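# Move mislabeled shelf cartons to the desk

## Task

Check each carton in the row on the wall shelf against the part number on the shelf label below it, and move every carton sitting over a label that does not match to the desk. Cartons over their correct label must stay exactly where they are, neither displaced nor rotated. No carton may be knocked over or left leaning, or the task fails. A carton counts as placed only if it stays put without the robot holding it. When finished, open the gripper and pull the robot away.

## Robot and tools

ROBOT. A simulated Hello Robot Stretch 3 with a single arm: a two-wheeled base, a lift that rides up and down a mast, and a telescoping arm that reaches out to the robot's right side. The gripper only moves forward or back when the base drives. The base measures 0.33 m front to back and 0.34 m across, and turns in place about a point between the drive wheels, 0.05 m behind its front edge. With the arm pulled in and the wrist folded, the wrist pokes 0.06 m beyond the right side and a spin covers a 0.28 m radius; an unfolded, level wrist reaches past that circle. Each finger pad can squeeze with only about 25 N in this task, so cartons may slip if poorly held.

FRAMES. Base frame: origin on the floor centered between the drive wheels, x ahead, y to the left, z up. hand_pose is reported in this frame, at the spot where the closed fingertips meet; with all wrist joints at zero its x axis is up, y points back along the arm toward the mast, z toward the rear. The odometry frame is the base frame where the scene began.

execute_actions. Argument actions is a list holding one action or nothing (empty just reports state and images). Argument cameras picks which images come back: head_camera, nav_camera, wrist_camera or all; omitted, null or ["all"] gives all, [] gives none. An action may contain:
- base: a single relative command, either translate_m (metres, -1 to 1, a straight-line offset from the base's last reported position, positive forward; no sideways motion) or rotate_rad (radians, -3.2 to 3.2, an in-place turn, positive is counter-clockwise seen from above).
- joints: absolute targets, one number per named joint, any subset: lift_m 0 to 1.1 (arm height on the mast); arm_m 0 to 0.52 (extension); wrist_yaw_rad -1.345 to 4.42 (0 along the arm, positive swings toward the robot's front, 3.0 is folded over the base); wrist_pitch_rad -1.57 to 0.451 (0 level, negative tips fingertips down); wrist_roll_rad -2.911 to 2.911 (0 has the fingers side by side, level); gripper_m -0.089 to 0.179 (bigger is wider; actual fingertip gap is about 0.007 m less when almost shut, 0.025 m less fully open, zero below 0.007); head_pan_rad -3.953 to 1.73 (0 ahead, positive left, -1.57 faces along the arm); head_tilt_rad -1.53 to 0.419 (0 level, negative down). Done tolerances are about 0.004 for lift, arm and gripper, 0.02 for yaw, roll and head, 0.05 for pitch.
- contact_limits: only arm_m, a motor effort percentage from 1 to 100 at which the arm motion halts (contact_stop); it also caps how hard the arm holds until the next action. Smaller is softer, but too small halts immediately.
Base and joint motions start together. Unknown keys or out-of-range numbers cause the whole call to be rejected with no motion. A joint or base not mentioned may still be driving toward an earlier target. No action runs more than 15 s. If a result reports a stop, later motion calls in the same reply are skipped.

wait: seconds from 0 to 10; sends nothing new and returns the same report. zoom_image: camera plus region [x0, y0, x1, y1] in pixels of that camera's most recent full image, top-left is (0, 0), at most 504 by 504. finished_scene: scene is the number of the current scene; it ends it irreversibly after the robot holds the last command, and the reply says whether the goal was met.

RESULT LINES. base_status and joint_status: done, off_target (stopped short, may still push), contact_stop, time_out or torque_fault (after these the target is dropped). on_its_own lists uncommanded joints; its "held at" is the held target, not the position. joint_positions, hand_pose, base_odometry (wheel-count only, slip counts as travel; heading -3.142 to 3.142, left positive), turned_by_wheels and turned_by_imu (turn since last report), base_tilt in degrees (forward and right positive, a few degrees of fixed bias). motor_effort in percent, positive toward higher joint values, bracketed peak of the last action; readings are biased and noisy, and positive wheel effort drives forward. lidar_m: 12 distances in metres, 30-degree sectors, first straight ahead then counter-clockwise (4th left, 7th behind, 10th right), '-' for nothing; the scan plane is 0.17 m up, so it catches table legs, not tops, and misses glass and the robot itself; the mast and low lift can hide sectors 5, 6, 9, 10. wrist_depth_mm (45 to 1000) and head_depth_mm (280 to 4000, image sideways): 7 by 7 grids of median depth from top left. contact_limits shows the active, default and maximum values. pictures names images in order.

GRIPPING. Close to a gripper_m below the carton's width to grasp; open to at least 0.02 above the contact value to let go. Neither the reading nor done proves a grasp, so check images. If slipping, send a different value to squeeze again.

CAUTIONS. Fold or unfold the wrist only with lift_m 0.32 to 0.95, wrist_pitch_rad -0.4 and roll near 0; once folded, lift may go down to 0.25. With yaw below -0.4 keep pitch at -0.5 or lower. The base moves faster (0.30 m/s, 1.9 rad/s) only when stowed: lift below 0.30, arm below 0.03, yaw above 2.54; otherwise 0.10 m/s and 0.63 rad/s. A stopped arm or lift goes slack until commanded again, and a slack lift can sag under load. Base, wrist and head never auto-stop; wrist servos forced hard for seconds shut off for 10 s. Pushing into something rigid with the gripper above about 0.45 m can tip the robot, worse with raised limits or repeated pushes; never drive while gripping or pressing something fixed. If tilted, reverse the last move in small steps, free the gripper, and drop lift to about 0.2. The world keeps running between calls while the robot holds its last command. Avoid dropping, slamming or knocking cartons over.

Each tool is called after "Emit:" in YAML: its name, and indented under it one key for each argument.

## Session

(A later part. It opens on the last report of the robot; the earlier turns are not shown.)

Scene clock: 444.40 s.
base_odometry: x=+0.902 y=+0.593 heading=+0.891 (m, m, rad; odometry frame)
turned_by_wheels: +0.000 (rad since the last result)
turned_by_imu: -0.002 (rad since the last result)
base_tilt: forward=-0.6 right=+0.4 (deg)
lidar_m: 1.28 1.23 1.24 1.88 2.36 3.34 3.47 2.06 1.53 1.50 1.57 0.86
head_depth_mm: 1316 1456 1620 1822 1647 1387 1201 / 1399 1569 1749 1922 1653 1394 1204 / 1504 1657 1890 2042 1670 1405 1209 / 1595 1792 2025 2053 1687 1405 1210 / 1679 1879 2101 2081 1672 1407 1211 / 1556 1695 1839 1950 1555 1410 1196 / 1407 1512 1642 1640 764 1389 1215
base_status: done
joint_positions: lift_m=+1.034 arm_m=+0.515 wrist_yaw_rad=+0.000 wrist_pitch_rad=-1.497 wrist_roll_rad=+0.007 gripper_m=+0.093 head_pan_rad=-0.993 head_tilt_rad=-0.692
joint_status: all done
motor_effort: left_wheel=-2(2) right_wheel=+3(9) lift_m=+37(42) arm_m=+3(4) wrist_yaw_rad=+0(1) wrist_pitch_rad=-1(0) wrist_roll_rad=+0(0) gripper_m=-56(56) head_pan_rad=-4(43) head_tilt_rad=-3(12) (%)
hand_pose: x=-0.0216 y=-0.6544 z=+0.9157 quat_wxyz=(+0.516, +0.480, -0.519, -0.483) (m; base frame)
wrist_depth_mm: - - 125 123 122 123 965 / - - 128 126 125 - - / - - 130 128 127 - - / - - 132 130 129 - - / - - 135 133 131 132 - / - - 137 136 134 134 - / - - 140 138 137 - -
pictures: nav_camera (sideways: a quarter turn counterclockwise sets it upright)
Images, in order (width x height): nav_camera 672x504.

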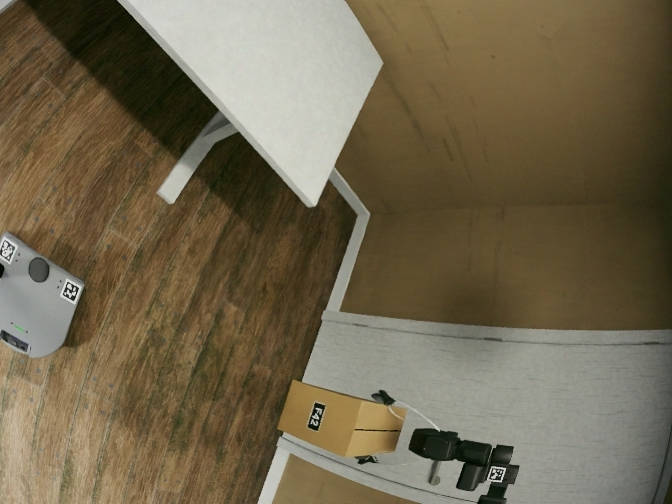

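Emit:
execute_actions:
  actions:
    - {"base": {"rotate_rad": 1.52}, "joints": {"head_pan_rad": -1.57}}
  cameras: ["head_camera", "nav_camera"]

Scene clock: 449.17 s.
base_odometry: x=+0.902 y=+0.593 heading=+2.411 (m, m, rad; odometry frame)
turned_by_wheels: +1.520 (rad since the last result)
turned_by_imu: +1.505 (rad since the last result)
base_tilt: forward=-0.5 right=+0.4 (deg)
lidar_m: 1.88 2.08 3.19 3.48 2.16 1.58 1.50 1.56 0.86 1.28 1.27 1.23
head_depth_mm: - 1240 1153 894 747 1390 1180 / 1130 1231 1158 896 749 1368 1204 / - 1229 770 645 735 1401 1208 / 1093 1223 705 632 733 1405 1213 / 1091 1231 1210 906 758 1410 1213 / 1092 1215 1186 911 761 1408 1214 / 1095 1224 1203 916 763 1418 1216
base_status: done
joint_positions: lift_m=+1.034 arm_m=+0.515 wrist_yaw_rad=+0.000 wrist_pitch_rad=-1.497 wrist_roll_rad=+0.007 gripper_m=+0.093 head_pan_rad=-1.563 head_tilt_rad=-0.692
joint_status: all done
motor_effort: left_wheel=-2(8) right_wheel=+3(12) lift_m=+37(37) arm_m=+3(3) wrist_yaw_rad=+0(0) wrist_pitch_rad=-1(1) wrist_roll_rad=+0(0) gripper_m=-55(56) head_pan_rad=-4(34) head_tilt_rad=-2(3) (%)
hand_pose: x=-0.0216 y=-0.6544 z=+0.9157 quat_wxyz=(+0.516, +0.480, -0.519, -0.483) (m; base frame)
wrist_depth_mm: 349 349 125 124 122 122 329 / 352 358 128 126 125 335 336 / 366 364 130 128 128 338 345 / 369 366 132 130 129 348 349 / 382 377 135 133 132 132 362 / 383 381 138 135 135 133 359 / - - 141 139 136 374 370
pictures: head_camera (sideways: a quarter turn clockwise sets it upright), nav_camera (sideways: a quarter turn counterclockwise sets it upright)
Images, in order (width x height): head_camera 896x504, nav_camera 672x504.

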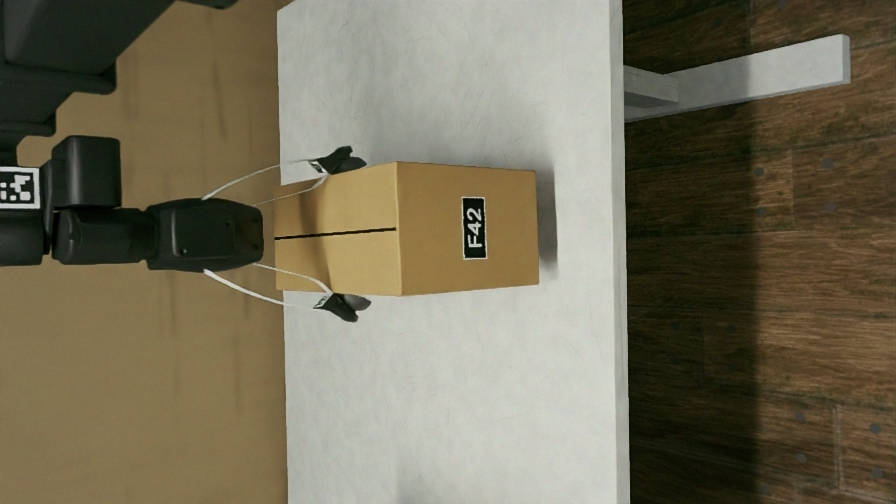

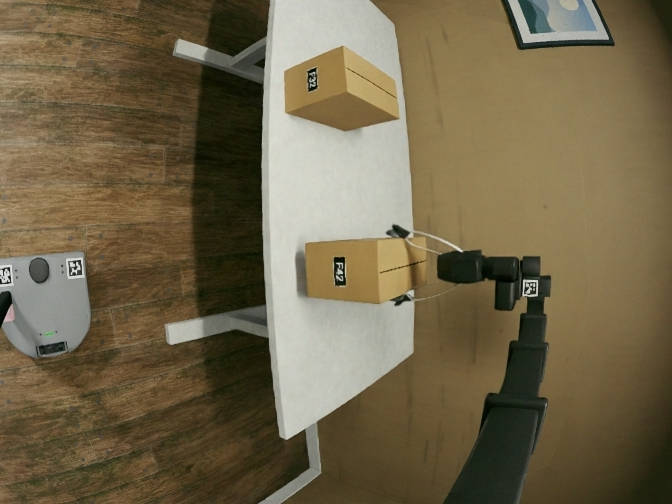

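Emit:
execute_actions:
  actions:
    - {"joints": {"lift_m": 0.987}}
  cameras: []

Emit:
execute_actions:
  actions:
    - {"joints": {"gripper_m": 0.172}}
  cameras: ["head_camera", "wrist_camera"]

Scene clock: 452.77 s.
base_odometry: x=+0.902 y=+0.593 heading=+2.411 (m, m, rad; odometry frame)
turned_by_wheels: +0.000 (rad since the last result)
turned_by_imu: +0.000 (rad since the last result)
base_tilt: forward=-0.6 right=+0.4 (deg)
lidar_m: 1.88 2.08 3.18 3.47 2.16 1.58 1.50 1.56 0.86 1.28 1.28 1.23
head_depth_mm: 1091 - 1110 892 745 1384 1178 / 1067 1255 1163 896 748 1361 1202 / 1048 1260 1141 670 732 1397 1207 / 1075 1207 768 658 715 1412 1210 / 1096 1221 1179 906 756 1405 1217 / 1093 1223 1193 910 758 1413 1211 / 1085 1220 1203 915 763 1424 1215
base_status: not commanded
joint_positions: lift_m=+0.988 arm_m=+0.515 wrist_yaw_rad=+0.000 wrist_pitch_rad=-1.497 wrist_roll_rad=+0.007 gripper_m=+0.093 head_pan_rad=-1.563 head_tilt_rad=-0.692
joint_status: all done
motor_effort: left_wheel=-1(3) right_wheel=+3(3) lift_m=+10(32) arm_m=+3(3) wrist_yaw_rad=+0(0) wrist_pitch_rad=-1(1) wrist_roll_rad=+0(0) gripper_m=-56(56) head_pan_rad=-3(4) head_tilt_rad=-2(3) (%)
hand_pose: x=-0.0216 y=-0.6544 z=+0.8690 quat_wxyz=(+0.516, +0.480, -0.519, -0.483) (m; base frame)
wrist_depth_mm: 304 307 125 124 122 123 285 / 312 309 128 126 125 294 292 / 312 312 130 128 127 298 297 / 323 319 132 131 129 302 303 / 328 327 135 133 132 132 309 / 337 336 138 136 134 133 315 / 341 339 140 139 136 322 319
pictures: none
No camera images: the call's "cameras" was empty. Leave "cameras" out to get every camera's image.

Scene clock: 454.07 s.
base_odometry: x=+0.902 y=+0.593 heading=+2.411 (m, m, rad; odometry frame)
turned_by_wheels: +0.000 (rad since the last result)
turned_by_imu: +0.000 (rad since the last result)
base_tilt: forward=-0.5 right=+0.4 (deg)
lidar_m: 1.88 2.08 3.20 3.47 2.16 1.58 1.50 1.55 0.86 1.28 1.28 1.23
head_depth_mm: 1086 - 1112 890 745 1398 1177 / 1064 1244 1164 898 750 1364 1204 / 1057 1270 1166 661 731 1403 1210 / 1079 1206 772 660 713 1401 1210 / 1097 1222 1183 907 757 1408 1213 / 1093 1219 1187 908 760 1415 1217 / 1087 1220 1189 913 761 1412 1216
base_status: not commanded
joint_positions: lift_m=+0.988 arm_m=+0.515 wrist_yaw_rad=+0.000 wrist_pitch_rad=-1.498 wrist_roll_rad=+0.007 gripper_m=+0.150 head_pan_rad=-1.563 head_tilt_rad=-0.692
joint_status: gripper_m off_target (ended at +0.150, target +0.172)
motor_effort: left_wheel=-3(2) right_wheel=+5(5) lift_m=+11(10) arm_m=+3(3) wrist_yaw_rad=+0(0) wrist_pitch_rad=-1(1) wrist_roll_rad=+0(0) gripper_m=+100(99) head_pan_rad=-3(3) head_tilt_rad=-2(2) (%)
hand_pose: x=-0.0216 y=-0.6543 z=+0.8690 quat_wxyz=(+0.516, +0.480, -0.519, -0.484) (m; base frame)
wrist_depth_mm: 304 303 126 125 123 124 286 / 310 309 129 127 126 297 292 / 315 314 131 129 128 301 295 / 321 319 134 132 131 305 299 / 330 327 136 134 133 132 308 / 340 333 139 137 135 135 312 / 346 340 142 140 138 320 325
pictures: head_camera (sideways: a quarter turn clockwise sets it upright), wrist_camera
Images, in order (width x height): head_camera 896x504, wrist_camera 644x364.

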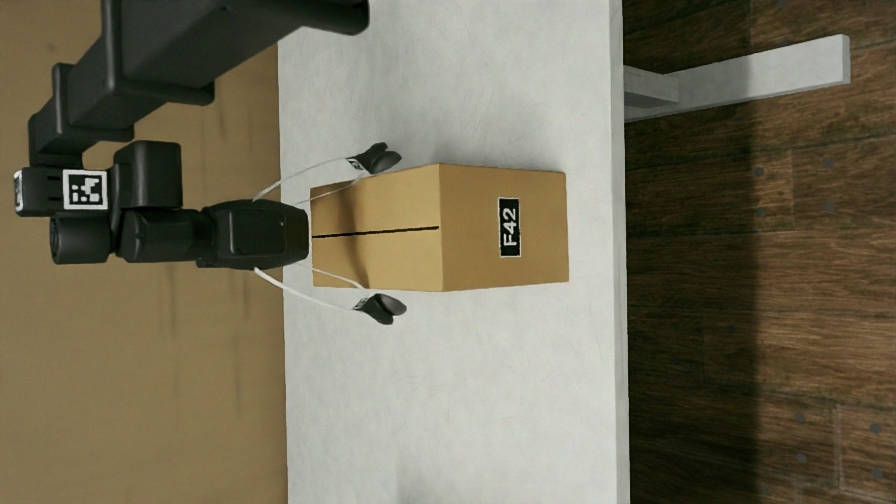

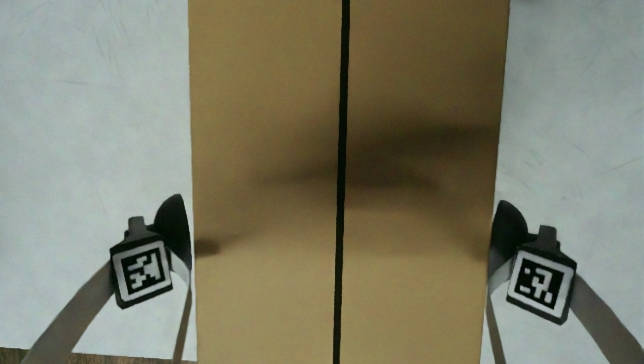

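Emit:
execute_actions:
  actions:
    - {"joints": {"arm_m": 0.06, "lift_m": 1.03}}

Scene clock: 459.77 s.
base_odometry: x=+0.902 y=+0.593 heading=+2.411 (m, m, rad; odometry frame)
turned_by_wheels: +0.000 (rad since the last result)
turned_by_imu: +0.000 (rad since the last result)
base_tilt: forward=-0.6 right=+0.4 (deg)
lidar_m: 1.88 2.07 3.19 3.47 2.15 1.58 1.50 1.56 0.86 1.28 1.27 1.23
head_depth_mm: 1077 - - - 1114 1392 1166 / 1101 1196 - - - - 1189 / 1106 1190 - - - - 1190 / 1096 1206 788 661 723 1347 1207 / 1095 1226 1187 904 755 1401 1192 / 1095 1226 1191 914 760 1408 1196 / 1090 1220 1207 913 763 1418 1215
base_status: not commanded
joint_positions: lift_m=+1.029 arm_m=+0.060 wrist_yaw_rad=+0.000 wrist_pitch_rad=-1.498 wrist_roll_rad=+0.007 gripper_m=+0.172 head_pan_rad=-1.563 head_tilt_rad=-0.692
joint_status: all done
on_its_own: gripper_m moved +0.022 to your old target +0.172
motor_effort: left_wheel=-3(3) right_wheel=+5(5) lift_m=+36(43) arm_m=-2(3) wrist_yaw_rad=-1(0) wrist_pitch_rad=-1(1) wrist_roll_rad=+0(0) gripper_m=+1(1) head_pan_rad=-3(4) head_tilt_rad=-2(3) (%)
hand_pose: x=-0.0216 y=-0.1999 z=+0.9107 quat_wxyz=(+0.516, +0.480, -0.519, -0.483) (m; base frame)
wrist_depth_mm: - - - - - - 999 / - - - - - - - / - - - - - - - / - - - - - - - / - - - - - - - / - - - - - - - / - - - - - - -
pictures: head_camera (sideways: a quarter turn clockwise sets it upright), nav_camera (sideways: a quarter turn counterclockwise sets it upright), wrist_camera
Images, in order (width x height): head_camera 896x504, nav_camera 672x504, wrist_camera 644x364.

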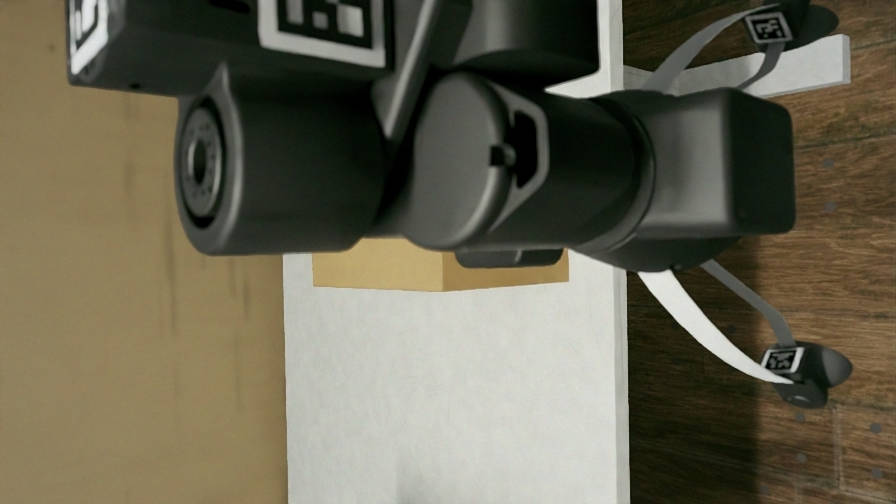

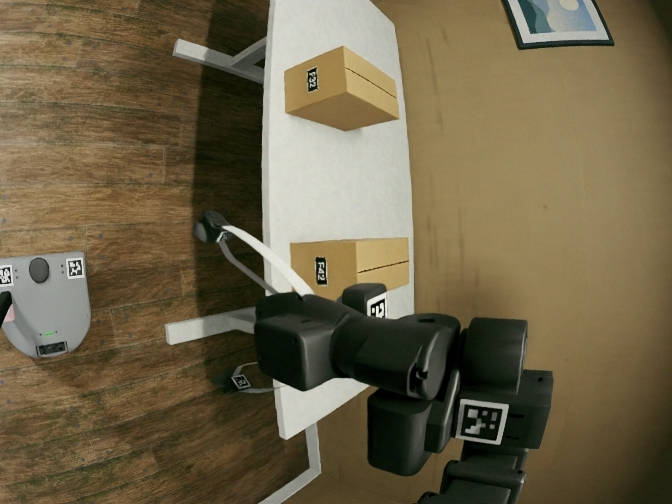

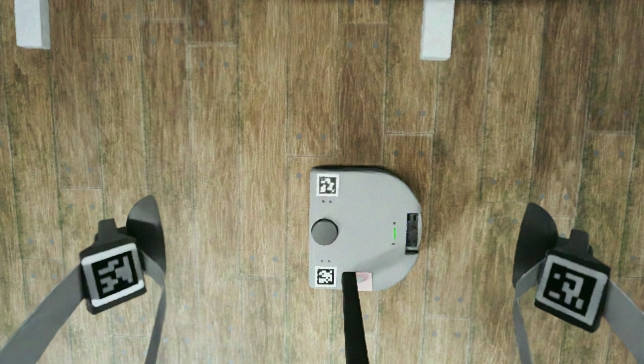

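Both misplaced cartons (F32 and F42) are on the desk, and the gripper is clear of them.

Emit:
finished_scene:
  scene: 1

The scene is finished: the task was done.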